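## Task

Pull the stand's spring pin (it has a pull knob) and raise the post by 4 holes, roughly 10 cm, then push the pin back in so it locks there. While the pin is out, the post falls unless something holds it. Letting it fall fails the task, and so can lowering it quickly even while it is held. When it is locked, release it and move the robots away. Neither robot may tip over or be left leaning.

## Robot and tools

Robots: two identical Hello Robot Stretch 4 units, r1 and r2. Each has an omni-wheel base, a lift that slides up a mast, a telescoping arm that reaches forward, a wrist with yaw, pitch and roll joints, and a two-finger gripper. Each carries four cameras: rN_head_camera, rN_head_left_camera, rN_head_right_camera and rN_wrist_camera. A robot stands about 1.6 m high; its base edge lies no more than 0.23 m from its base origin.

Frames: every robot reports in its own base frame, with the origin on the floor below the base centre, x forward, y left, z up. hand_pose is a point between the open fingertips, given in that frame; the printed value may be slightly off. The odometry frame is the base frame as it was when the scene began. Only the images, lidar_m and wrist_depth_mm show where the two robots are relative to each other.

execute_actions: argument actions is a list holding one action or nothing (an empty list just reports state and images). An action is an object keyed "r1" and/or "r2"; each entry may hold base, joints, pace and contact_limits, or end_of_arm on its own. Robots left out may keep pushing toward their previous targets. Argument cameras picks which images come back (omitted, null or ["all"] gives all; [] gives none); the pictures line lists them in order.
- base: exactly one key, each a relative move measured from the base's last reported position. translate_m: metres, forward positive, -2 to 2. strafe_m: sideways metres, left positive, -2 to 2. rotate_rad: radians on the spot, counter-clockwise positive, -3.2 to 3.2.
- joints: absolute targets by name, each a single number. lift_m 0 to 1.2 m; arm_m 0 to 0.55 m extension; wrist_yaw_rad -1.134 to 4.276 (0 ahead, positive left, 3.14 stowed back, above 3.4 the arm may block it); wrist_pitch_rad -1.117 to 4.259 (0 level, 1.57 pointing down); wrist_roll_rad -1.117 to 4.259 (0 puts fingers level, positive turns clockwise when viewed from behind); gripper_m -0.038 to 0.141 m fingertip gap (negative squeezes the tips together). Done tolerances: 0.004 m for lift, arm and gripper; 0.02 rad for yaw and roll; 0.05 rad for pitch. Targets past a joint range are clipped and reported; other bad values or unknown keys reject the whole call.
- pace: "slow", "default", "fast", "max"; base speed 0.1/0.3/0.4/0.6 m/s and turning 1/2/3/4 rad/s, reduced when the lift is above 0.2 m.
- contact_limits: {"arm_m": value} from 0 (gentlest) to 0.75 (firmest), default 0.5; the arm halts on contact beyond it.
- end_of_arm: "enable_torque" restarts wrist or gripper motors that shut off.
All motions in one action start together. One action runs at most 15 s.

wait: seconds 0 to 10; commands nothing, returns state and images.
zoom_image: camera name plus region [x0, y0, x1, y1] in pixels of that camera's latest full image, top-left origin, at most 504 by 504.
read_manual: optional section "licences"; only licence text.
finished_scene: scene 1 or 2; ends that scene for good, reports success, and gives the next task. The post must stay locked at that moment.

Result lines: base_status and joint_status per motion: "done"; "off_target" (stopped short, may still push); "contact_stop_at_<key>" (hit something; lift, arm or wheels may go slack, and a slack lift can sink under load); "limit_stop_at_<name>", including own_body (about to hit itself, e.g. with pitch below -0.2 and strong roll) and tilt (leaning over 6 degrees, lift, arm and wheels go slack); "torque_fault" (a wrist or gripper motor went limp; send enable_torque). A slack part holds again once you command it. on_its_own lists uncommanded behaviour; its "held at" is a target, not the position. If one call reports a stop, later calls in the same reply are skipped. base_odometry counts wheel turns, so slip looks like travel; if turned_by_wheels and turned_by_imu differ by over about 0.1 rad, the base likely bumped or slid. base_tilt gives forward and right lean in degrees, with a fixed bias up to about 1.5. motor_effort is percent of maximum, positive toward larger joint values, peak in brackets; it is noisy and offset. A load in a level gripper shifts wrist_pitch effort; a firm grip at gripper_m of 0 or more shows in gripper effort. For wheel_0, wheel_1, wheel_2, positive turns the base right. lidar_m: 12 horizontal ranges in metres, 30-degree sectors counter-clockwise from straight ahead (4th left, 7th behind, 10th right); "-" is nothing seen or closer than 0.25 m; it sees the other robot but misses thin or clear things. wrist_depth_mm: 7 by 7 grid of median depths, 100 to 2000 mm, read from the top left.

Gripping: command a gap smaller than the object; squeezing harder pulls it toward the wrist by up to a third of the shortfall. Gripper readings and "done" do not confirm a hold. Fingertips pressed onto a surface may jam; raise the lift. To unfold at the start, lift_m 0.4 with wrist_yaw_rad 0 in one action works.

Avoid: the post falling or being lowered fast once the pin is out; robots pressing into each other (once bases touch, even millimetres more is a hard press, and no line reports robot contact); driving or turning with over 1 kg held and arm_m above 0.2, especially at fast paces; steady high pushes or pulls that can topple a robot; leaving a robot tilted; wrist torque faults; drops, slams and hard hits. The two bases may travel up to about 3 cm apart per metre on the same command.

Each tool is called after "Call:" in YAML: its name, and indented under it one key for each argument.

## Session

Call:
execute_actions:
  actions: []

Scene clock: 0.00 s.
r1.base_odometry: x=+0.000 y=+0.000 heading=+0.000 (m, m, rad; r1's odometry frame)
r1.turned_by_wheels: +0.000 (rad since the last result)
r1.turned_by_imu: +0.000 (rad since the last result)
r1.base_tilt: forward=-0.3 right=+0.3 (deg)
r1.lidar_m: 1.10 1.06 1.12 1.16 1.13 1.20 1.72 7.19 4.93 3.67 3.59 1.49
r1.base_status: not commanded
r1.joint_positions: lift_m=+0.186 arm_m=+0.002 wrist_yaw_rad=+3.087 wrist_pitch_rad=+0.012 wrist_roll_rad=-0.018 gripper_m=+0.057
r1.joint_status: not commanded
r1.motor_effort: lift_m=+20 arm_m=+0 wrist_yaw_rad=+2 wrist_pitch_rad=-5 wrist_roll_rad=-1 gripper_m=-1 wheel_0=+0 wheel_1=+0 wheel_2=+0 (%)
r1.hand_pose: x=-0.1108 y=+0.1031 z=+0.3607 quat_wxyz=(+0.027, -0.006, -0.009, +1.000) (m; r1's base frame)
r1.wrist_depth_mm: - 138 - - 1618 1229 1025 / - 120 170 - 1708 1281 1025 / - 124 177 - 1661 1255 1042 / 141 142 - - 1661 1255 1008 / 1618 - - - 1618 1229 1060 / 1078 1205 1025 1138 195 1138 1025 / 512 842 831 - 831 798 842
r2.base_odometry: x=+0.000 y=+0.000 heading=+0.000 (m, m, rad; r2's odometry frame)
r2.turned_by_wheels: +0.000 (rad since the last result)
r2.turned_by_imu: +0.000 (rad since the last result)
r2.base_tilt: forward=+0.6 right=-1.2 (deg)
r2.lidar_m: 0.77 0.71 0.73 0.99 1.38 1.43 1.85 4.34 5.18 3.59 3.37 1.14
r2.base_status: not commanded
r2.joint_positions: lift_m=+0.208 arm_m=+0.001 wrist_yaw_rad=+3.064 wrist_pitch_rad=-0.008 wrist_roll_rad=+0.009 gripper_m=+0.057
r2.joint_status: not commanded
r2.motor_effort: lift_m=+18 arm_m=-1 wrist_yaw_rad=-1 wrist_pitch_rad=-7 wrist_roll_rad=-1 gripper_m=-3 wheel_0=+0 wheel_1=+1 wheel_2=+0 (%)
r2.hand_pose: x=-0.1088 y=+0.1097 z=+0.3885 quat_wxyz=(+0.039, +0.004, +0.004, +0.999) (m; r2's base frame)
r2.wrist_depth_mm: - 142 - - 1708 1397 1160 / - 132 - - 1708 1430 1160 / - 131 196 - 1756 1397 1182 / 116 141 281 - 1708 1397 1160 / - - - - 1708 1366 1182 / 1464 1499 201 1537 205 1336 1182 / 976 976 991 156 991 946 1042
pictures: r1_head_camera, r1_head_left_camera, r1_head_right_camera, r1_wrist_camera, r2_head_camera, r2_head_left_camera, r2_head_right_camera, r2_wrist_camera
Images, in order (width x height): r1_head_camera 420x560, r1_head_left_camera 420x672, r1_head_right_camera 420x672, r1_wrist_camera 616x392, r2_head_camera 420x560, r2_head_left_camera 420x672, r2_head_right_camera 420x672, r2_wrist_camera 616x392.

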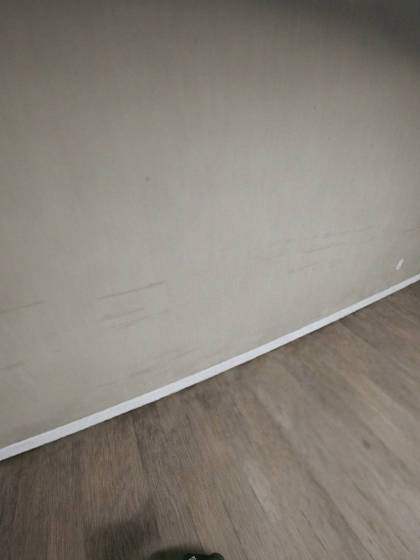

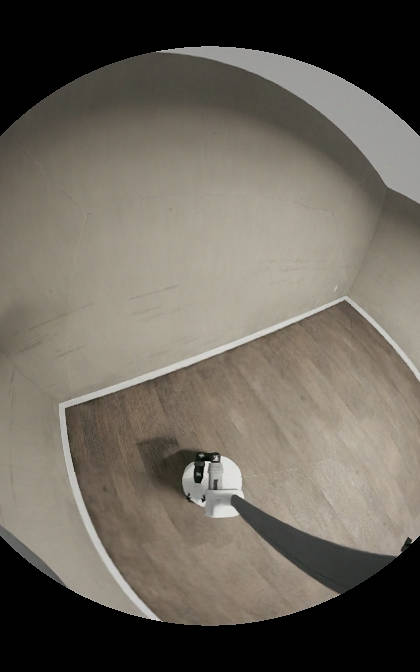

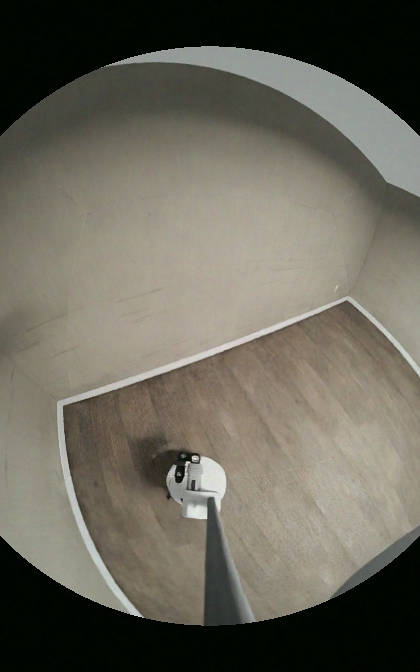

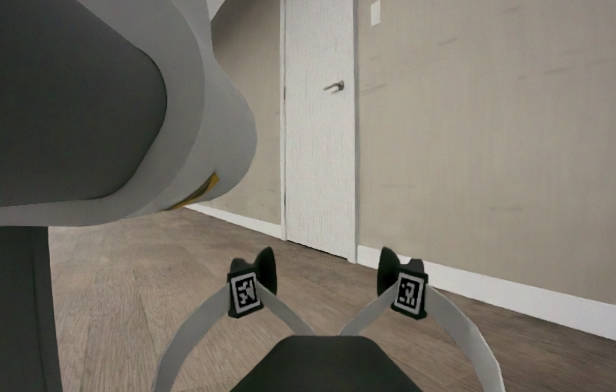

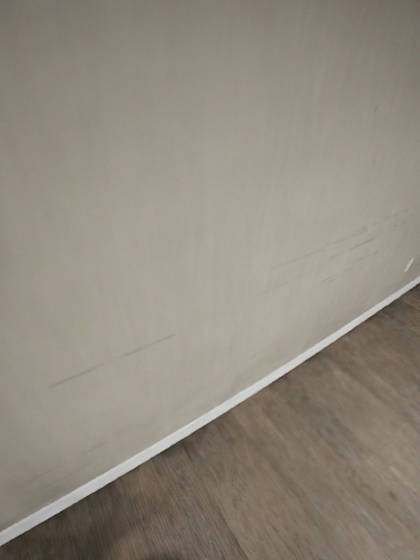

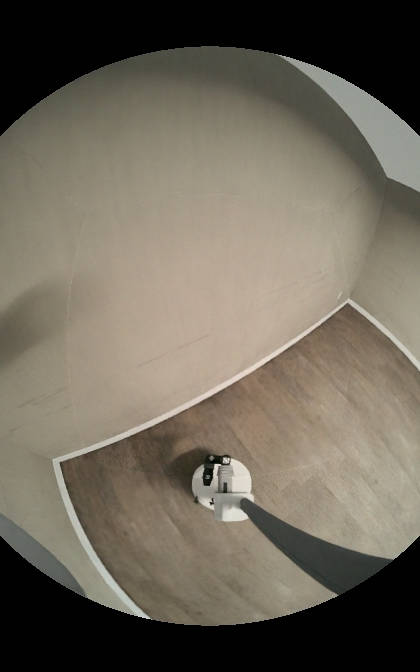

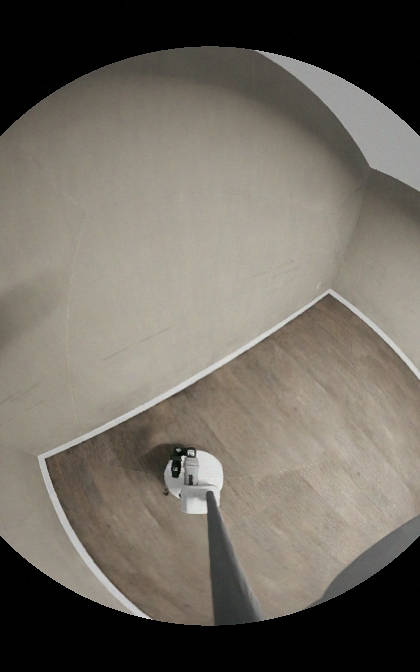

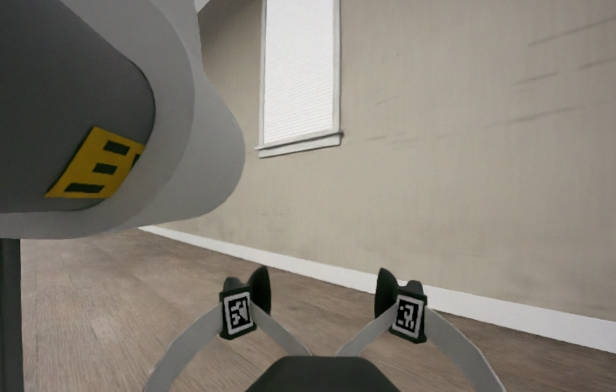

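Call:
execute_actions:
  actions:
    - {"r1":{"base":{"rotate_rad":-2.3},"pace":"fast"},"r2":{"base":{"rotate_rad":-2.3},"pace":"fast"}}
  cameras: ["r1_head_camera","r2_head_camera"]

Call:
execute_actions:
  actions:
    - {"r1":{"base":{"translate_m":1.5},"joints":{"lift_m":0.6,"wrist_yaw_rad":0,"gripper_m":0.13},"pace":"max"},"r2":{"base":{"translate_m":1.5},"joints":{"lift_m":0.6,"wrist_yaw_rad":0,"gripper_m":0.13},"pace":"max"}}
  cameras: ["r1_head_camera","r2_head_camera","r1_wrist_camera","r2_wrist_camera"]

Scene clock: 7.80 s.
r1.base_odometry: x=+0.000 y=+0.000 heading=-2.300 (m, m, rad; r1's odometry frame)
r1.turned_by_wheels: -2.300 (rad since the last result)
r1.turned_by_imu: -2.353 (rad since the last result)
r1.base_tilt: forward=-0.2 right=+0.2 (deg)
r1.lidar_m: 2.93 3.96 3.59 1.93 1.20 1.06 1.08 1.28 1.12 1.14 1.40 2.72
r1.base_status: done
r1.joint_positions: lift_m=+0.186 arm_m=+0.002 wrist_yaw_rad=+3.087 wrist_pitch_rad=+0.012 wrist_roll_rad=-0.018 gripper_m=+0.057
r1.joint_status: not commanded
r1.motor_effort: lift_m=+20(20) arm_m=+0(0) wrist_yaw_rad=+3(2) wrist_pitch_rad=-7(7) wrist_roll_rad=-1(1) gripper_m=-1(2) wheel_0=-1(7) wheel_1=-1(10) wheel_2=-2(12) (%)
r1.hand_pose: x=-0.1108 y=+0.1031 z=+0.3607 quat_wxyz=(+0.027, -0.006, -0.009, +1.000) (m; r1's base frame)
r1.wrist_depth_mm: - 138 1281 1229 1118 1042 976 / - 120 170 1229 1138 1060 976 / - 125 177 1255 1160 1060 1008 / 141 141 1336 1281 1138 1060 991 / 1308 1499 1397 1255 1138 1078 1025 / 1060 1182 1042 1138 195 1078 991 / 521 842 842 - 831 798 831
r2.base_odometry: x=+0.000 y=+0.000 heading=-2.300 (m, m, rad; r2's odometry frame)
r2.turned_by_wheels: -2.300 (rad since the last result)
r2.turned_by_imu: -2.264 (rad since the last result)
r2.base_tilt: forward=+0.3 right=-1.2 (deg)
r2.lidar_m: 7.05 3.96 3.37 1.52 0.85 0.71 0.71 0.83 1.35 1.38 1.57 2.67
r2.base_status: done
r2.joint_positions: lift_m=+0.208 arm_m=+0.001 wrist_yaw_rad=+3.063 wrist_pitch_rad=-0.008 wrist_roll_rad=+0.009 gripper_m=+0.057
r2.joint_status: not commanded
r2.motor_effort: lift_m=+18(18) arm_m=-1(1) wrist_yaw_rad=+4(1) wrist_pitch_rad=-7(8) wrist_roll_rad=-1(1) gripper_m=-4(6) wheel_0=+1(8) wheel_1=+0(12) wheel_2=-1(11) (%)
r2.hand_pose: x=-0.1087 y=+0.1097 z=+0.3885 quat_wxyz=(+0.039, +0.004, +0.004, +0.999) (m; r2's base frame)
r2.wrist_depth_mm: - 142 866 831 798 759 732 / - 132 854 831 788 759 723 / - 131 197 831 788 750 723 / 116 141 279 820 798 759 732 / 931 891 854 820 788 750 723 / 946 904 201 820 205 759 715 / 931 891 842 156 768 732 715
pictures: r1_head_camera, r2_head_camera
Images, in order (width x height): r1_head_camera 420x560, r2_head_camera 420x560.

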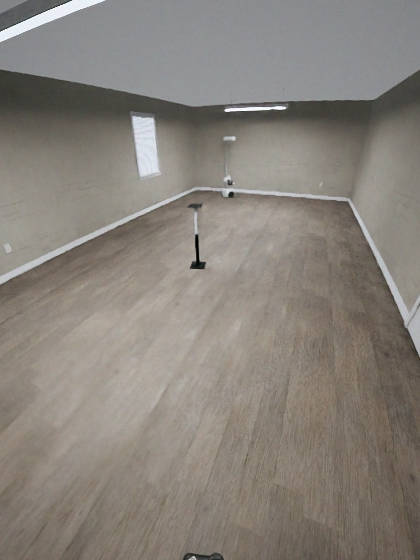

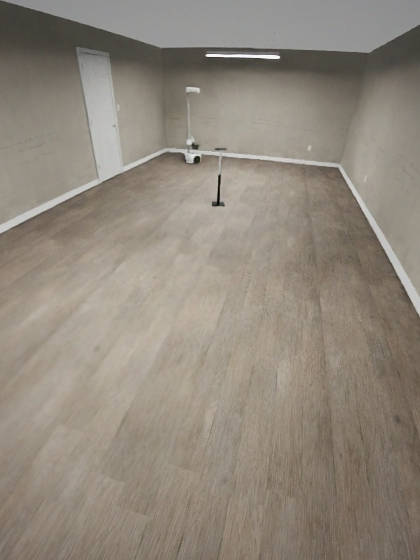

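Scene clock: 11.87 s.
r1.base_odometry: x=-1.000 y=-1.118 heading=-2.300 (m, m, rad; r1's odometry frame)
r1.turned_by_wheels: +0.000 (rad since the last result)
r1.turned_by_imu: -0.005 (rad since the last result)
r1.base_tilt: forward=-0.2 right=+0.2 (deg)
r1.lidar_m: 1.40 3.41 3.08 3.11 2.78 2.48 2.51 1.83 1.61 1.61 1.99 3.84
r1.base_status: done
r1.joint_positions: lift_m=+0.600 arm_m=+0.002 wrist_yaw_rad=+0.000 wrist_pitch_rad=+0.012 wrist_roll_rad=-0.018 gripper_m=+0.130
r1.joint_status: all done
r1.motor_effort: lift_m=+20(24) arm_m=+0(0) wrist_yaw_rad=+1(6) wrist_pitch_rad=-6(6) wrist_roll_rad=-1(1) gripper_m=+3(3) wheel_0=+0(6) wheel_1=+0(8) wheel_2=-1(16) (%)
r1.hand_pose: x=+0.4609 y=-0.0874 z=+0.7746 quat_wxyz=(+1.000, -0.009, +0.006, +0.000) (m; r1's base frame)
r1.wrist_depth_mm: - - - - - - - / - - - - - - - / - - - - - - - / - - - - - - - / - - - - - - - / - - 1255 - - 1983 - / 1661 1618 1661 - 1661 1618 1756
r2.base_odometry: x=-0.999 y=-1.119 heading=-2.299 (m, m, rad; r2's odometry frame)
r2.turned_by_wheels: +0.000 (rad since the last result)
r2.turned_by_imu: -0.002 (rad since the last result)
r2.base_tilt: forward=+0.6 right=-1.2 (deg)
r2.lidar_m: 2.81 3.55 3.02 3.01 2.58 2.17 2.16 2.04 1.74 1.69 1.96 3.36
r2.base_status: done
r2.joint_positions: lift_m=+0.600 arm_m=+0.001 wrist_yaw_rad=+0.000 wrist_pitch_rad=-0.008 wrist_roll_rad=+0.009 gripper_m=+0.130
r2.joint_status: all done
r2.motor_effort: lift_m=+19(23) arm_m=-1(1) wrist_yaw_rad=+0(6) wrist_pitch_rad=-6(8) wrist_roll_rad=-1(0) gripper_m=+0(3) wheel_0=+2(9) wheel_1=+2(9) wheel_2=+1(14) (%)
r2.hand_pose: x=+0.4605 y=-0.0874 z=+0.7804 quat_wxyz=(+1.000, +0.004, -0.004, +0.000) (m; r2's base frame)
r2.wrist_depth_mm: - - - - - - - / - - - - - - - / - - - - - - - / - - - - - - - / - - - - - - - / - - 214 - - 208 - / 1808 1756 - 145 1808 1808 1863
pictures: r1_head_camera, r1_wrist_camera, r2_head_camera, r2_wrist_camera
Images, in order (width x height): r1_head_camera 420x560, r1_wrist_camera 616x392, r2_head_camera 420x560, r2_wrist_camera 616x392.

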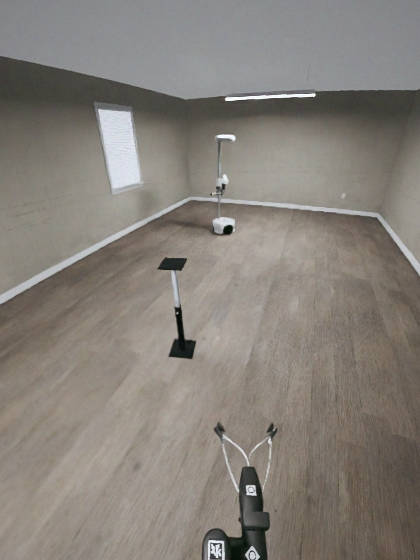

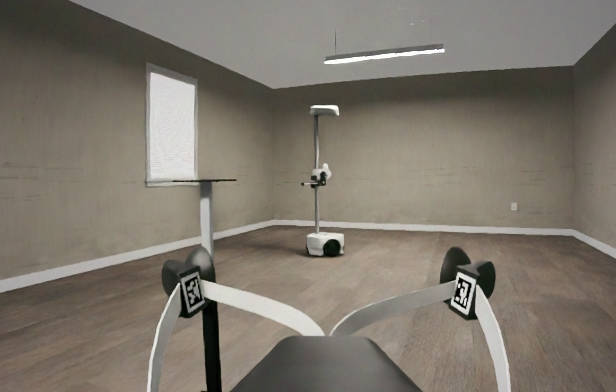

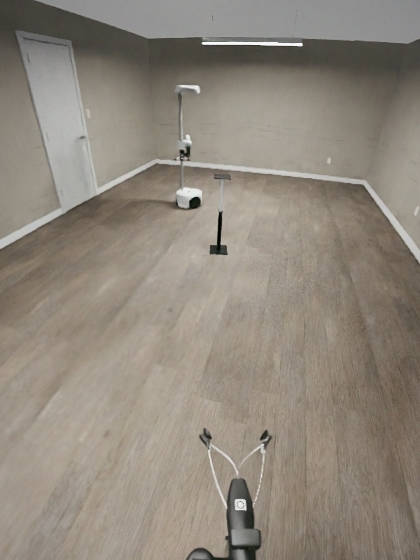

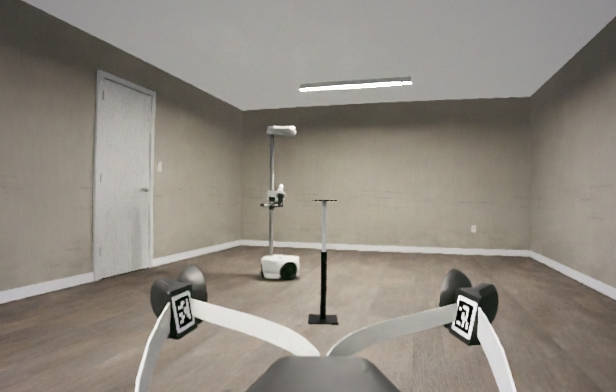

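Knob seems to face r1.

Call:
execute_actions:
  actions:
    - {"r1":{"base":{"strafe_m":0.38},"joints":{"lift_m":0.27,"arm_m":0.4}},"r2":{"base":{"translate_m":1.9},"joints":{"lift_m":0.47},"pace":"max"}}
  cameras: ["r1_head_camera","r2_head_camera","r1_wrist_camera","r2_wrist_camera"]

Call:
zoom_image:
  camera: "r1_head_camera"
  region: [150,230,330,430]

Scene clock: 25.50 s.
r1.base_odometry: x=-0.716 y=-1.372 heading=-2.301 (m, m, rad; r1's odometry frame)
r1.turned_by_wheels: +0.000 (rad since the last result)
r1.turned_by_imu: -0.001 (rad since the last result)
r1.base_tilt: forward=-0.2 right=+0.4 (deg)
r1.lidar_m: 1.38 3.02 2.71 2.76 2.63 2.37 2.39 2.24 1.98 1.93 2.46 4.68
r1.base_status: done
r1.joint_positions: lift_m=+0.270 arm_m=+0.398 wrist_yaw_rad=+0.000 wrist_pitch_rad=+0.012 wrist_roll_rad=-0.018 gripper_m=+0.130
r1.joint_status: all done
r1.motor_effort: lift_m=+18(18) arm_m=+8(8) wrist_yaw_rad=+1(2) wrist_pitch_rad=-7(8) wrist_roll_rad=-1(1) gripper_m=+1(1) wheel_0=+1(7) wheel_1=-1(7) wheel_2=-1(0) (%)
r1.hand_pose: x=+0.8579 y=-0.0874 z=+0.4449 quat_wxyz=(+1.000, -0.009, +0.006, +0.000) (m; r1's base frame)
r1.wrist_depth_mm: - - - 831 - - - / - - - - - - - / - - - - - - - / - - - - - - - / - - - 1983 1921 - - / 1397 1430 1229 1336 1205 1229 1366 / 1042 976 1042 - 991 960 991
r2.base_odometry: x=-2.264 y=-2.537 heading=-2.299 (m, m, rad; r2's odometry frame)
r2.turned_by_wheels: +0.000 (rad since the last result)
r2.turned_by_imu: -0.004 (rad since the last result)
r2.base_tilt: forward=+0.5 right=-1.2 (deg)
r2.lidar_m: 0.90 3.01 2.58 2.56 2.94 4.03 4.03 2.57 2.18 2.18 2.49 4.18
r2.base_status: done
r2.joint_positions: lift_m=+0.470 arm_m=+0.001 wrist_yaw_rad=+0.000 wrist_pitch_rad=-0.008 wrist_roll_rad=+0.009 gripper_m=+0.130
r2.joint_status: all done
r2.motor_effort: lift_m=+17(17) arm_m=-1(1) wrist_yaw_rad=+1(2) wrist_pitch_rad=-7(7) wrist_roll_rad=-1(1) gripper_m=+0(0) wheel_0=+2(9) wheel_1=+3(9) wheel_2=+0(15) (%)
r2.hand_pose: x=+0.4605 y=-0.0874 z=+0.6506 quat_wxyz=(+1.000, +0.004, -0.004, +0.000) (m; r2's base frame)
r2.wrist_depth_mm: - - - - - - - / - - - - - - - / - - - - - - - / - - - - - - - / - - - - - - - / - - 214 - - 208 - / 1537 1499 1618 145 1576 1537 1576
pictures: r1_head_camera, r1_wrist_camera, r2_head_camera, r2_wrist_camera
Images, in order (width x height): r1_head_camera 420x560, r1_wrist_camera 616x392, r2_head_camera 420x560, r2_wrist_camera 616x392.

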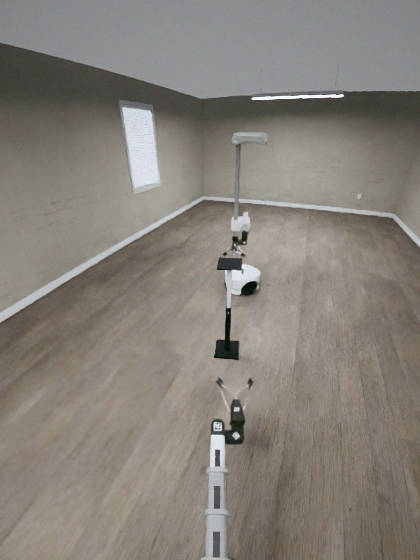

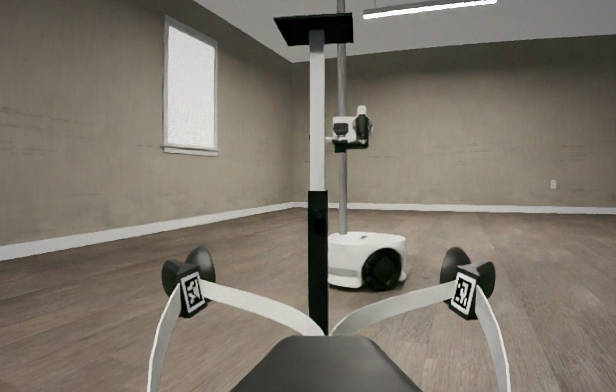

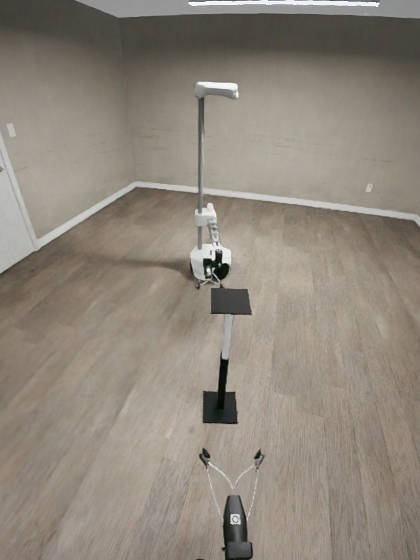

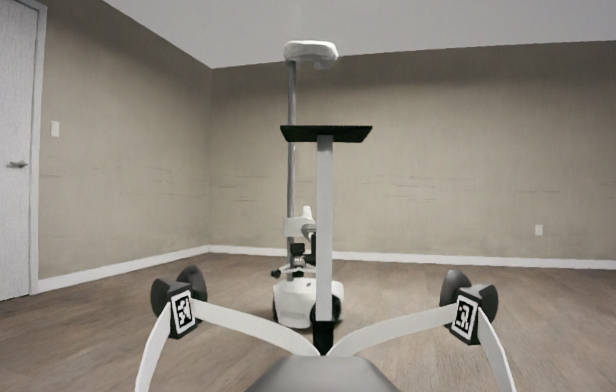

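Region (150, 230, 330, 430) of r1_head_camera's 420x560 image, scaled by 2.520, with more detail than that image has; it fills the left 454 columns of this view, and the rest is white.

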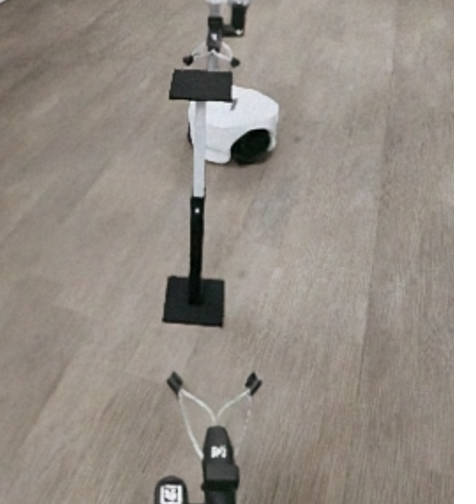

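Call:
execute_actions:
  actions:
    - {"r1":{"base":{"translate_m":0.6},"joints":{"arm_m":0.2},"pace":"fast"},"r2":{"base":{"translate_m":0.4},"pace":"fast"}}
  cameras: ["r1_head_camera","r2_head_camera","r1_wrist_camera","r2_wrist_camera"]

Call:
zoom_image:
  camera: "r1_head_camera"
  region: [150,310,330,490]

Call:
zoom_image:
  camera: "r1_wrist_camera"
  region: [220,150,420,320]

Scene clock: 35.23 s.
r1.base_odometry: x=-1.116 y=-1.819 heading=-2.301 (m, m, rad; r1's odometry frame)
r1.turned_by_wheels: +0.000 (rad since the last result)
r1.turned_by_imu: -0.003 (rad since the last result)
r1.base_tilt: forward=-0.3 right=+0.2 (deg)
r1.lidar_m: 0.75 2.81 2.52 2.54 3.10 2.91 2.95 2.45 2.17 2.18 2.70 1.30
r1.base_status: done
r1.joint_positions: lift_m=+0.270 arm_m=+0.202 wrist_yaw_rad=+0.000 wrist_pitch_rad=+0.012 wrist_roll_rad=-0.018 gripper_m=+0.130
r1.joint_status: all done
r1.motor_effort: lift_m=+18(18) arm_m=-8(9) wrist_yaw_rad=+1(2) wrist_pitch_rad=-6(8) wrist_roll_rad=-2(1) gripper_m=-2(2) wheel_0=+0(8) wheel_1=-1(7) wheel_2=+0(9) (%)
r1.hand_pose: x=+0.6609 y=-0.0874 z=+0.4448 quat_wxyz=(+1.000, -0.009, +0.006, +0.000) (m; r1's base frame)
r1.wrist_depth_mm: - - - 1042 - - - / - - - 569 - - - / - - - 1060 - - - / - - - 1060 - - - / - - - 1078 - - - / 1397 1397 1229 410 831 878 1336 / 991 976 1025 - 809 960 976
r2.base_odometry: x=-2.530 y=-2.835 heading=-2.299 (m, m, rad; r2's odometry frame)
r2.turned_by_wheels: +0.000 (rad since the last result)
r2.turned_by_imu: +0.000 (rad since the last result)
r2.base_tilt: forward=+0.6 right=-1.3 (deg)
r2.lidar_m: 0.48 2.90 2.49 2.48 2.84 4.43 - 2.68 2.28 2.29 2.61 0.53
r2.base_status: done
r2.joint_positions: lift_m=+0.470 arm_m=+0.001 wrist_yaw_rad=+0.000 wrist_pitch_rad=-0.008 wrist_roll_rad=+0.009 gripper_m=+0.130
r2.joint_status: not commanded
r2.motor_effort: lift_m=+17(17) arm_m=-1(1) wrist_yaw_rad=+3(1) wrist_pitch_rad=-8(6) wrist_roll_rad=-1(1) gripper_m=+0(0) wheel_0=+1(8) wheel_1=+1(9) wheel_2=+3(11) (%)
r2.hand_pose: x=+0.4605 y=-0.0874 z=+0.6506 quat_wxyz=(+1.000, +0.004, -0.004, +0.000) (m; r2's base frame)
r2.wrist_depth_mm: - - - 286 283 - - / - - - 366 - - - / - - - - - - - / - - - - - - - / - - - 1205 - - - / - - 214 741 - 208 - / 1537 1499 1576 145 1576 1537 1576
pictures: r1_head_camera, r1_wrist_camera, r2_head_camera, r2_wrist_camera
Images, in order (width x height): r1_head_camera 420x560, r1_wrist_camera 616x392, r2_head_camera 420x560, r2_wrist_camera 616x392.

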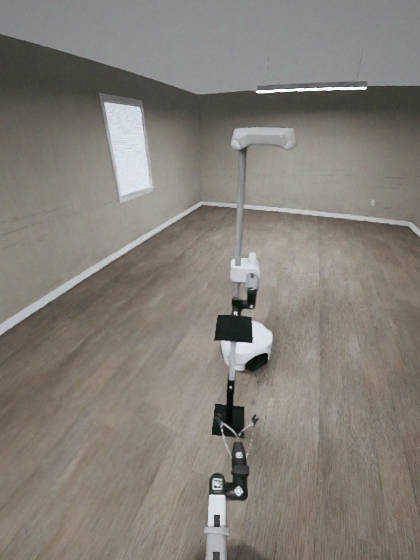

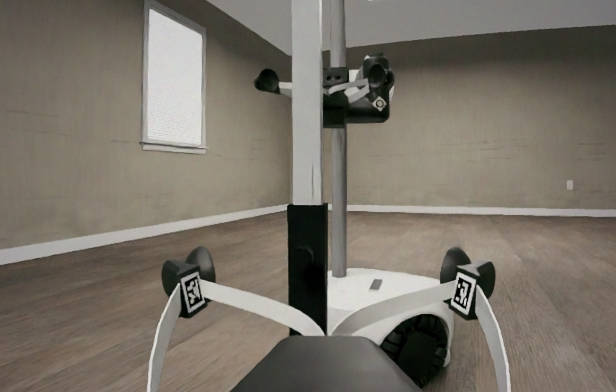

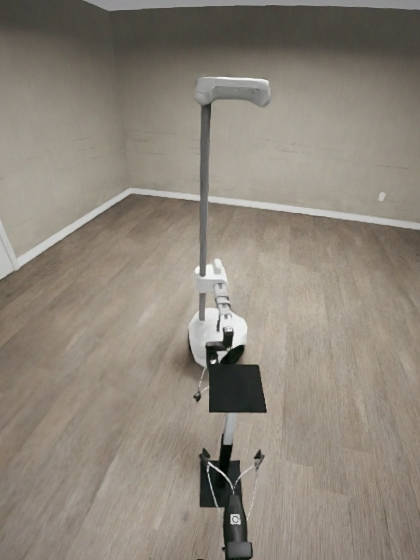

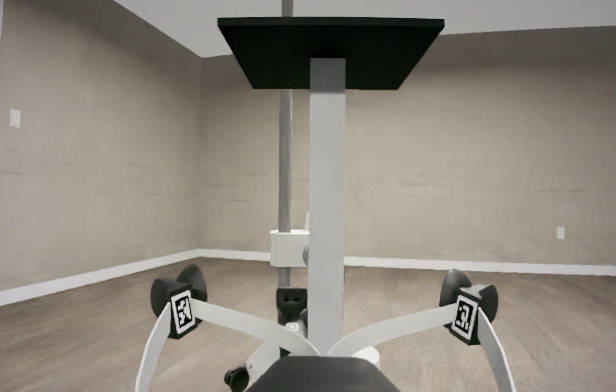

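Region (150, 310, 330, 490) of r1_head_camera's 420x560 image, scaled by 2.800, with more detail than that image has.

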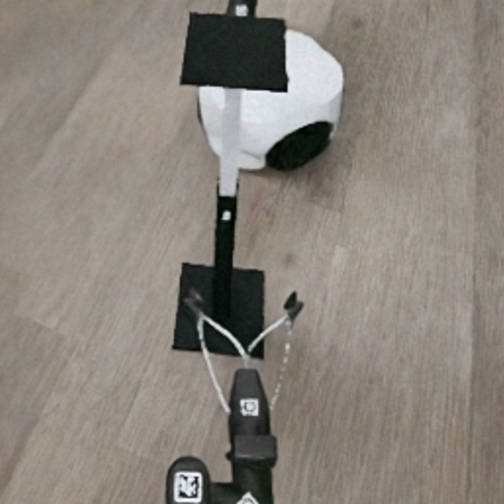

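Region (220, 150, 420, 320) of r1_wrist_camera's 616x392 image, scaled by 2.520; it fills the top 428 rows of this view, and the rest is white.

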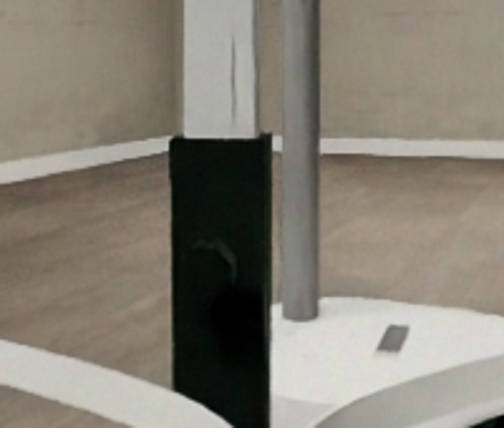

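Call:
execute_actions:
  actions:
    - {"r1":{"base":{"strafe_m":0.023},"joints":{"arm_m":0.29,"lift_m":0.25,"gripper_m":0.07}},"r2":{"joints":{"arm_m":0.11,"gripper_m":0.06}}}
  cameras: ["r1_head_camera","r1_wrist_camera","r2_wrist_camera"]

Call:
zoom_image:
  camera: "r1_head_camera"
  region: [190,340,290,440]

Call:
zoom_image:
  camera: "r1_wrist_camera"
  region: [220,150,420,320]

Scene clock: 45.33 s.
r1.base_odometry: x=-1.099 y=-1.834 heading=-2.301 (m, m, rad; r1's odometry frame)
r1.turned_by_wheels: +0.000 (rad since the last result)
r1.turned_by_imu: +0.000 (rad since the last result)
r1.base_tilt: forward=-0.2 right=+0.3 (deg)
r1.lidar_m: 0.75 2.78 2.49 2.50 3.09 2.93 2.95 2.50 2.17 2.21 2.69 1.30
r1.base_status: done
r1.joint_positions: lift_m=+0.250 arm_m=+0.288 wrist_yaw_rad=+0.000 wrist_pitch_rad=+0.012 wrist_roll_rad=-0.018 gripper_m=+0.070
r1.joint_status: all done
r1.motor_effort: lift_m=+17(18) arm_m=+9(9) wrist_yaw_rad=+1(2) wrist_pitch_rad=-7(7) wrist_roll_rad=-1(1) gripper_m=+1(3) wheel_0=+0(5) wheel_1=+0(8) wheel_2=-1(4) (%)
r1.hand_pose: x=+0.7478 y=-0.0874 z=+0.4249 quat_wxyz=(+1.000, -0.009, +0.006, +0.000) (m; r1's base frame)
r1.wrist_depth_mm: - - - 357 580 - - / - - - - 615 - - / - - - - - - - / - - - 322 - - - / - - - 319 - - - / 1336 1397 202 320 723 1118 1308 / 960 931 946 - 707 759 931
r2.base_odometry: x=-2.530 y=-2.835 heading=-2.299 (m, m, rad; r2's odometry frame)
r2.turned_by_wheels: +0.000 (rad since the last result)
r2.turned_by_imu: +0.001 (rad since the last result)
r2.base_tilt: forward=+0.5 right=-1.3 (deg)
r2.lidar_m: 0.46 2.89 2.48 2.47 2.82 4.43 - 2.69 2.27 2.27 2.62 0.52
r2.base_status: not commanded
r2.joint_positions: lift_m=+0.470 arm_m=+0.109 wrist_yaw_rad=+0.000 wrist_pitch_rad=-0.008 wrist_roll_rad=+0.009 gripper_m=+0.060
r2.joint_status: all done
r2.motor_effort: lift_m=+17(17) arm_m=+5(6) wrist_yaw_rad=-2(0) wrist_pitch_rad=-7(7) wrist_roll_rad=-1(1) gripper_m=-4(7) wheel_0=+1(1) wheel_1=+1(1) wheel_2=+3(2) (%)
r2.hand_pose: x=+0.5684 y=-0.0874 z=+0.6506 quat_wxyz=(+1.000, +0.004, -0.004, +0.000) (m; r2's base frame)
r2.wrist_depth_mm: - - - 218 276 - - / - - - 218 - - - / - - - 218 - - - / - - - 218 - - - / - - - 217 - - - / - - 200 217 206 - - / 1537 1537 1537 155 1576 1397 1537
pictures: r1_head_camera, r1_wrist_camera, r2_wrist_camera
Images, in order (width x height): r1_head_camera 420x560, r1_wrist_camera 616x392, r2_wrist_camera 616x392.

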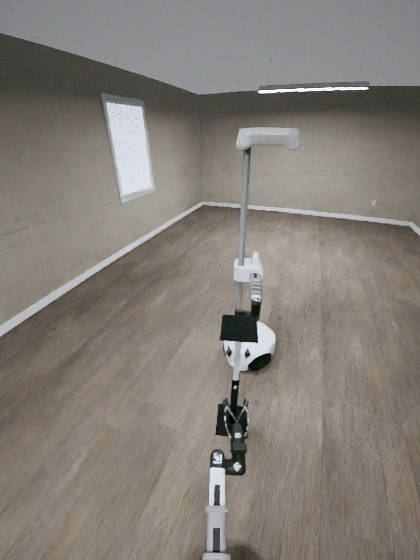

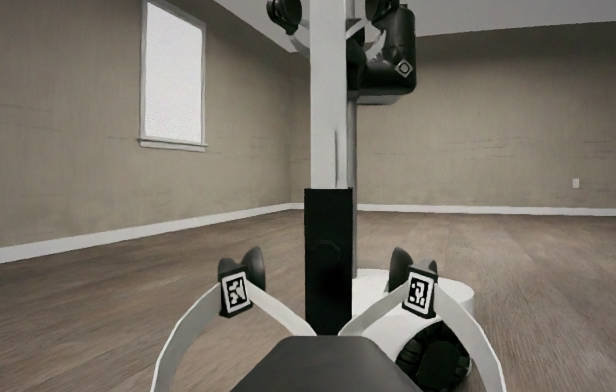

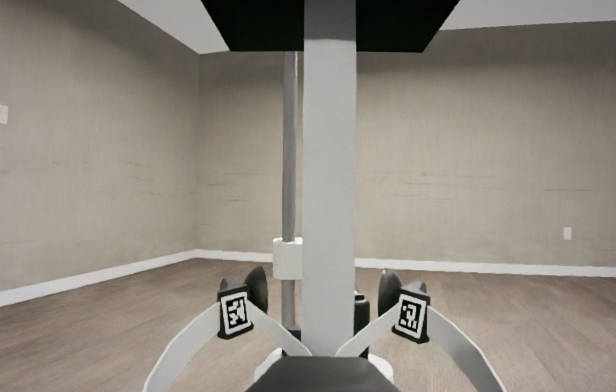

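Region (190, 340, 290, 440) of r1_head_camera's 420x560 image, scaled by 5.040, with more detail than that image has.

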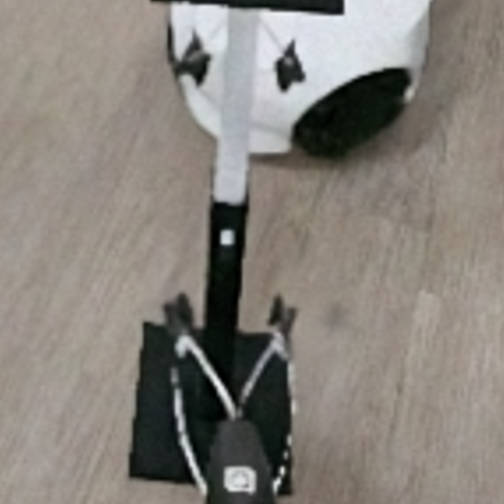

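Region (220, 150, 420, 320) of r1_wrist_camera's 616x392 image, scaled by 2.520; it fills the top 428 rows of this view, and the rest is white.

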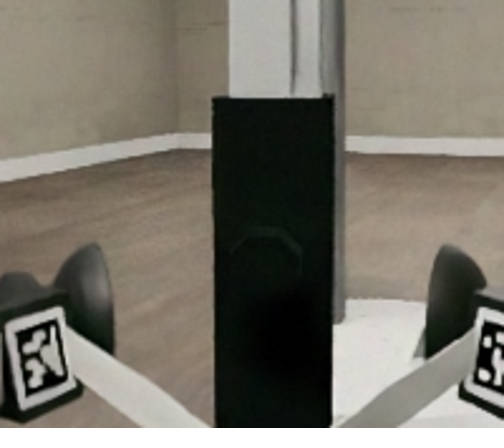

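Call:
execute_actions:
  actions:
    - {"r1":{"joints":{"arm_m":0.347,"gripper_m":0.045}},"r2":{"base":{"strafe_m":-0.003},"joints":{"gripper_m":0.02}}}
  cameras: ["r1_wrist_camera"]

Call:
execute_actions:
  actions:
    - {"r1":{"joints":{"gripper_m":0.005}},"r2":{"joints":{"arm_m":0.12,"gripper_m":-0.025}}}
  cameras: ["r1_head_camera","r1_wrist_camera","r2_wrist_camera"]

Call:
zoom_image:
  camera: "r1_head_camera"
  region: [190,340,290,440]

Scene clock: 57.23 s.
r1.base_odometry: x=-1.099 y=-1.834 heading=-2.301 (m, m, rad; r1's odometry frame)
r1.turned_by_wheels: +0.000 (rad since the last result)
r1.turned_by_imu: +0.000 (rad since the last result)
r1.base_tilt: forward=-0.3 right=+0.3 (deg)
r1.lidar_m: 0.76 2.80 2.48 2.50 3.09 2.93 2.95 2.47 2.17 2.20 2.70 1.30
r1.base_status: not commanded
r1.joint_positions: lift_m=+0.250 arm_m=+0.345 wrist_yaw_rad=+0.000 wrist_pitch_rad=+0.012 wrist_roll_rad=-0.018 gripper_m=+0.045
r1.joint_status: all done
r1.motor_effort: lift_m=+17(17) arm_m=+9(9) wrist_yaw_rad=+1(1) wrist_pitch_rad=-6(6) wrist_roll_rad=-1(1) gripper_m=-4(6) wheel_0=+0(0) wheel_1=-1(0) wheel_2=-1(1) (%)
r1.hand_pose: x=+0.8048 y=-0.0874 z=+0.4249 quat_wxyz=(+1.000, -0.009, +0.006, +0.000) (m; r1's base frame)
r1.wrist_depth_mm: - - - 260 535 - - / - - - 263 946 - - / - - - 267 - - - / - - - 264 - - - / - - - 257 - - - / 1336 1366 195 258 198 1118 1281 / 960 960 946 - 661 683 946
r2.base_odometry: x=-2.532 y=-2.833 heading=-2.299 (m, m, rad; r2's odometry frame)
r2.turned_by_wheels: +0.000 (rad since the last result)
r2.turned_by_imu: +0.001 (rad since the last result)
r2.base_tilt: forward=+0.5 right=-1.3 (deg)
r2.lidar_m: 0.49 2.90 2.48 2.48 2.83 4.40 - 2.67 2.29 2.27 2.59 0.51
r2.base_status: done
r2.joint_positions: lift_m=+0.470 arm_m=+0.109 wrist_yaw_rad=+0.001 wrist_pitch_rad=-0.008 wrist_roll_rad=+0.009 gripper_m=+0.020
r2.joint_status: all done
r2.motor_effort: lift_m=+17(17) arm_m=+4(5) wrist_yaw_rad=-3(4) wrist_pitch_rad=-7(7) wrist_roll_rad=-1(1) gripper_m=-12(12) wheel_0=-3(7) wheel_1=+3(6) wheel_2=+0(1) (%)
r2.hand_pose: x=+0.5688 y=-0.0871 z=+0.6506 quat_wxyz=(+1.000, +0.004, -0.004, +0.001) (m; r2's base frame)
r2.wrist_depth_mm: - - 312 218 276 - - / - - - 218 - - - / - - - 218 - - - / - - - 217 - - - / - - - 216 - - - / - - - 216 194 - - / 1499 1499 1464 216 1464 1430 1576
pictures: r1_wrist_camera
Images, in order (width x height): r1_wrist_camera 616x392.

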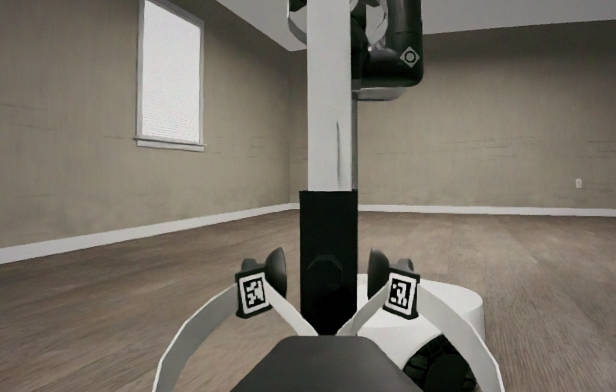

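Scene clock: 58.43 s.
r1.base_odometry: x=-1.099 y=-1.834 heading=-2.301 (m, m, rad; r1's odometry frame)
r1.turned_by_wheels: +0.000 (rad since the last result)
r1.turned_by_imu: +0.000 (rad since the last result)
r1.base_tilt: forward=-0.3 right=+0.2 (deg)
r1.lidar_m: 0.75 2.79 2.51 2.51 3.06 2.93 2.94 2.49 2.20 2.20 2.71 1.27
r1.base_status: not commanded
r1.joint_positions: lift_m=+0.250 arm_m=+0.346 wrist_yaw_rad=+0.002 wrist_pitch_rad=+0.012 wrist_roll_rad=-0.018 gripper_m=+0.005
r1.joint_status: all done
r1.motor_effort: lift_m=+17(17) arm_m=+7(9) wrist_yaw_rad=-5(5) wrist_pitch_rad=-7(7) wrist_roll_rad=-1(1) gripper_m=-13(13) wheel_0=+0(0) wheel_1=+0(0) wheel_2=+0(1) (%)
r1.hand_pose: x=+0.8054 y=-0.0867 z=+0.4249 quat_wxyz=(+1.000, -0.009, +0.006, +0.001) (m; r1's base frame)
r1.wrist_depth_mm: - - - 413 512 - - / - - - - 904 - - / - - - - - - - / - - - 265 - - - / - - - 257 - - - / 1366 1366 1205 222 187 1098 1308 / 976 946 960 - 654 668 946
r2.base_odometry: x=-2.533 y=-2.833 heading=-2.298 (m, m, rad; r2's odometry frame)
r2.turned_by_wheels: +0.000 (rad since the last result)
r2.turned_by_imu: +0.000 (rad since the last result)
r2.base_tilt: forward=+0.5 right=-1.2 (deg)
r2.lidar_m: 0.49 2.88 2.48 2.47 2.83 4.42 - 2.65 2.28 2.27 2.59 0.50
r2.base_status: not commanded
r2.joint_positions: lift_m=+0.470 arm_m=+0.121 wrist_yaw_rad=+0.010 wrist_pitch_rad=-0.006 wrist_roll_rad=+0.009 gripper_m=-0.024
r2.joint_status: all done
r2.on_its_own: wrist_yaw_rad is at rest, and its effort (-27) is outside its rest range (-13 to +13)
r2.motor_effort: lift_m=+17(17) arm_m=-6(10) wrist_yaw_rad=-27(27) wrist_pitch_rad=-13(13) wrist_roll_rad=+0(0) gripper_m=-41(39) wheel_0=-4(4) wheel_1=+1(4) wheel_2=+8(8) (%)
r2.hand_pose: x=+0.5813 y=-0.0846 z=+0.6499 quat_wxyz=(+1.000, +0.004, -0.003, +0.005) (m; r2's base frame)
r2.wrist_depth_mm: - - - 202 277 - - / - - - 203 - - - / - - - 202 - - - / - - - 202 - - - / - - - 202 - - - / - - 184 201 195 - - / 1537 1430 1499 202 1060 153 1576
pictures: r1_head_camera, r1_wrist_camera, r2_wrist_camera
Images, in order (width x height): r1_head_camera 420x560, r1_wrist_camera 616x392, r2_wrist_camera 616x392.

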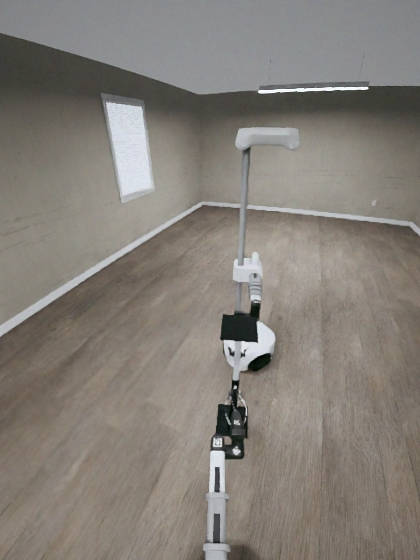

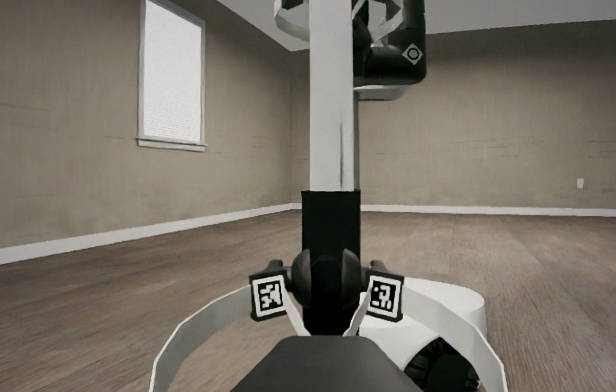

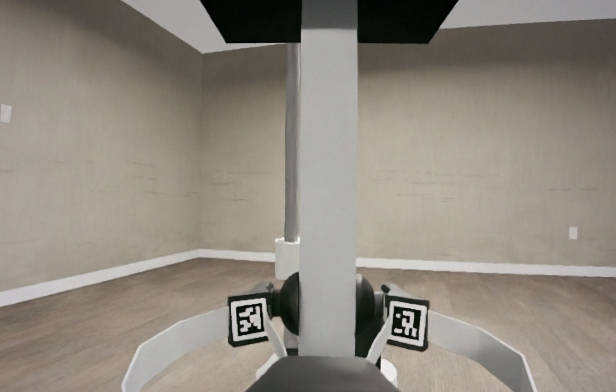

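Region (190, 340, 290, 440) of r1_head_camera's 420x560 image, scaled by 5.040, with more detail than that image has.

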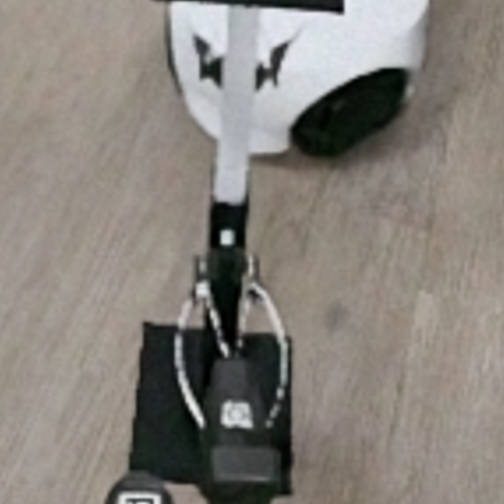

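Relieve tension, take the weight, then pull.

Call:
execute_actions:
  actions:
    - {"r2":{"joints":{"arm_m":0.128,"lift_m":0.478},"pace":"slow"}}
  cameras: []

Call:
execute_actions:
  actions:
    - {"r1":{"joints":{"gripper_m":-0.02,"arm_m":0.337},"pace":"slow"}}
  cameras: ["r1_wrist_camera"]

Call:
execute_actions:
  actions:
    - {"r2":{"joints":{"lift_m":0.49},"pace":"slow"}}
  cameras: ["r1_wrist_camera","r2_wrist_camera"]

Scene clock: 64.90 s.
r1.base_odometry: x=-1.099 y=-1.834 heading=-2.301 (m, m, rad; r1's odometry frame)
r1.turned_by_wheels: +0.000 (rad since the last result)
r1.turned_by_imu: +0.000 (rad since the last result)
r1.base_tilt: forward=-0.4 right=+0.4 (deg)
r1.lidar_m: 0.75 2.80 2.50 2.53 3.08 2.91 2.95 2.48 2.17 2.20 2.71 1.33
r1.base_status: not commanded
r1.joint_positions: lift_m=+0.250 arm_m=+0.346 wrist_yaw_rad=+0.002 wrist_pitch_rad=+0.012 wrist_roll_rad=-0.018 gripper_m=+0.005
r1.joint_status: not commanded
r1.motor_effort: lift_m=+17(18) arm_m=+7(7) wrist_yaw_rad=-5(5) wrist_pitch_rad=-6(6) wrist_roll_rad=-1(1) gripper_m=-14(12) wheel_0=+0(0) wheel_1=+0(0) wheel_2=+0(0) (%)
r1.hand_pose: x=+0.8054 y=-0.0867 z=+0.4249 quat_wxyz=(+1.000, -0.009, +0.006, +0.001) (m; r1's base frame)
r1.wrist_depth_mm: - - - 397 508 - - / - - - - 904 - - / - - - - - - - / - - - 265 - - - / - - - 255 - - - / 1336 1366 1160 259 187 1138 1308 / 976 931 960 - 647 676 946
r2.base_odometry: x=-2.532 y=-2.833 heading=-2.299 (m, m, rad; r2's odometry frame)
r2.turned_by_wheels: +0.000 (rad since the last result)
r2.turned_by_imu: +0.000 (rad since the last result)
r2.base_tilt: forward=+0.5 right=-1.3 (deg)
r2.lidar_m: 0.49 2.92 2.47 2.47 2.84 4.42 - 2.64 2.27 2.27 2.58 0.52
r2.base_status: not commanded
r2.joint_positions: lift_m=+0.477 arm_m=+0.127 wrist_yaw_rad=-0.002 wrist_pitch_rad=+0.001 wrist_roll_rad=+0.009 gripper_m=-0.024
r2.joint_status: all done
r2.on_its_own: wrist_pitch_rad is at rest, and its effort (-32) is outside its rest range (-23 to +23)
r2.motor_effort: lift_m=+25(25) arm_m=+8(8) wrist_yaw_rad=+4(29) wrist_pitch_rad=-32(33) wrist_roll_rad=-1(1) gripper_m=-27(40) wheel_0=-3(4) wheel_1=+1(1) wheel_2=+2(8) (%)
r2.hand_pose: x=+0.5857 y=-0.0880 z=+0.6553 quat_wxyz=(+1.000, +0.004, +0.001, -0.001) (m; r2's base frame)
r2.wrist_depth_mm: - - - 200 277 - - / - - - 200 - - - / - - - 200 - - - / - - - 201 - - - / - - - 201 - - - / - - 182 200 193 - - / 1464 1366 1397 201 1229 154 1537
pictures: none
No camera images: the call's "cameras" was empty. Leave "cameras" out to get every camera's image.

Scene clock: 66.03 s.
r1.base_odometry: x=-1.099 y=-1.834 heading=-2.301 (m, m, rad; r1's odometry frame)
r1.turned_by_wheels: +0.000 (rad since the last result)
r1.turned_by_imu: +0.000 (rad since the last result)
r1.base_tilt: forward=-0.3 right=+0.3 (deg)
r1.lidar_m: 0.76 2.78 2.51 2.52 3.08 2.92 2.95 2.49 2.19 2.21 2.72 1.30
r1.base_status: not commanded
r1.joint_positions: lift_m=+0.250 arm_m=+0.339 wrist_yaw_rad=+0.004 wrist_pitch_rad=+0.013 wrist_roll_rad=-0.018 gripper_m=-0.019
r1.joint_status: all done
r1.motor_effort: lift_m=+17(17) arm_m=-12(12) wrist_yaw_rad=-10(10) wrist_pitch_rad=-7(8) wrist_roll_rad=-1(1) gripper_m=-24(27) wheel_0=+0(0) wheel_1=+0(0) wheel_2=+2(2) (%)
r1.hand_pose: x=+0.7988 y=-0.0863 z=+0.4248 quat_wxyz=(+1.000, -0.009, +0.006, +0.002) (m; r1's base frame)
r1.wrist_depth_mm: - - - 415 521 - - / - - - - 917 - - / - - - - - - - / - - - 271 - - - / - - - 262 - - - / 1336 1366 181 224 183 1160 1308 / 991 931 976 - 661 691 946
r2.base_odometry: x=-2.532 y=-2.833 heading=-2.299 (m, m, rad; r2's odometry frame)
r2.turned_by_wheels: +0.000 (rad since the last result)
r2.turned_by_imu: +0.000 (rad since the last result)
r2.base_tilt: forward=+0.6 right=-1.4 (deg)
r2.lidar_m: 0.50 2.91 2.47 2.48 2.83 4.43 - 2.65 2.28 2.27 2.61 0.51
r2.base_status: not commanded
r2.joint_positions: lift_m=+0.477 arm_m=+0.127 wrist_yaw_rad=-0.002 wrist_pitch_rad=+0.001 wrist_roll_rad=+0.009 gripper_m=-0.024
r2.joint_status: not commanded
r2.on_its_own: wrist_pitch_rad is at rest, and its effort (-33) is outside its rest range (-23 to +23)
r2.motor_effort: lift_m=+25(25) arm_m=+8(8) wrist_yaw_rad=+5(5) wrist_pitch_rad=-33(33) wrist_roll_rad=-1(0) gripper_m=-29(28) wheel_0=-3(3) wheel_1=+1(1) wheel_2=+1(2) (%)
r2.hand_pose: x=+0.5857 y=-0.0880 z=+0.6553 quat_wxyz=(+1.000, +0.004, +0.001, -0.001) (m; r2's base frame)
r2.wrist_depth_mm: - - - 200 277 - - / - - - 200 - - - / - - - 201 - - - / - - - 200 - - - / - - - 200 - - - / - - 182 200 193 - - / 1464 1366 1397 201 1229 154 1576
pictures: r1_wrist_camera
Images, in order (width x height): r1_wrist_camera 616x392.

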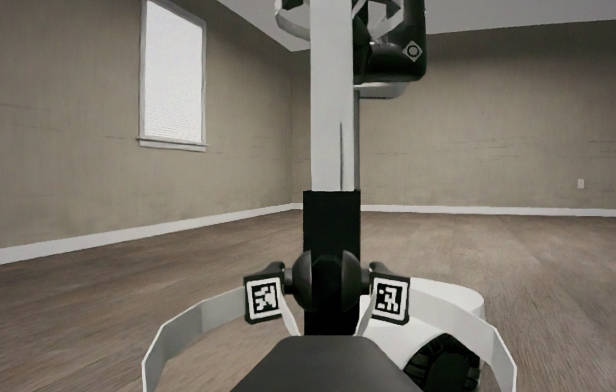

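Scene clock: 66.80 s.
r1.base_odometry: x=-1.099 y=-1.834 heading=-2.301 (m, m, rad; r1's odometry frame)
r1.turned_by_wheels: +0.000 (rad since the last result)
r1.turned_by_imu: +0.000 (rad since the last result)
r1.base_tilt: forward=-0.1 right=+0.3 (deg)
r1.lidar_m: 0.75 2.77 2.50 2.51 3.09 2.93 2.95 2.47 2.17 2.20 2.70 1.29
r1.base_status: not commanded
r1.joint_positions: lift_m=+0.250 arm_m=+0.339 wrist_yaw_rad=+0.004 wrist_pitch_rad=+0.013 wrist_roll_rad=-0.018 gripper_m=-0.019
r1.joint_status: not commanded
r1.motor_effort: lift_m=+17(17) arm_m=-12(12) wrist_yaw_rad=-10(10) wrist_pitch_rad=-6(7) wrist_roll_rad=-1(1) gripper_m=-24(22) wheel_0=+0(0) wheel_1=+0(0) wheel_2=+3(2) (%)
r1.hand_pose: x=+0.7988 y=-0.0863 z=+0.4248 quat_wxyz=(+1.000, -0.009, +0.006, +0.002) (m; r1's base frame)
r1.wrist_depth_mm: - - - 418 521 - - / - - - - 1025 - - / - - - - - - - / - - - 271 - - - / - - - 262 - - - / 1308 1366 181 224 183 1118 1308 / 960 917 976 - 654 683 946
r2.base_odometry: x=-2.532 y=-2.833 heading=-2.299 (m, m, rad; r2's odometry frame)
r2.turned_by_wheels: +0.000 (rad since the last result)
r2.turned_by_imu: +0.000 (rad since the last result)
r2.base_tilt: forward=+0.6 right=-1.2 (deg)
r2.lidar_m: 0.49 2.91 2.49 2.48 2.83 4.42 - 2.67 2.26 2.28 2.60 0.51
r2.base_status: not commanded
r2.joint_positions: lift_m=+0.489 arm_m=+0.127 wrist_yaw_rad=-0.002 wrist_pitch_rad=+0.002 wrist_roll_rad=+0.009 gripper_m=-0.024
r2.joint_status: all done
r2.on_its_own: wrist_pitch_rad is at rest, and its effort (-36) is outside its rest range (-23 to +23)
r2.motor_effort: lift_m=+25(26) arm_m=+8(8) wrist_yaw_rad=+4(5) wrist_pitch_rad=-36(37) wrist_roll_rad=-1(1) gripper_m=-27(28) wheel_0=-3(3) wheel_1=+0(0) wheel_2=+2(2) (%)
r2.hand_pose: x=+0.5858 y=-0.0880 z=+0.6670 quat_wxyz=(+1.000, +0.004, +0.001, -0.001) (m; r2's base frame)
r2.wrist_depth_mm: - - - 200 286 - - / - - - 200 - - - / - - - 200 - - - / - - - 200 - - - / - - - 201 - - - / - - 182 200 193 - - / 1537 1397 1499 200 1281 157 1499
pictures: r1_wrist_camera, r2_wrist_camera
Images, in order (width x height): r1_wrist_camera 616x392, r2_wrist_camera 616x392.

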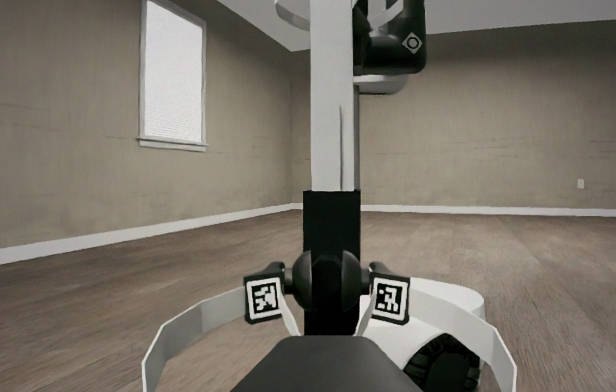

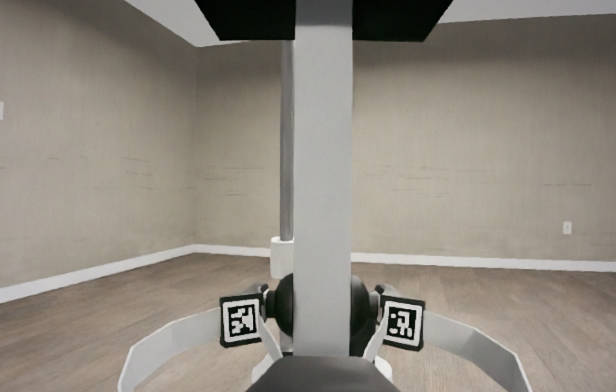

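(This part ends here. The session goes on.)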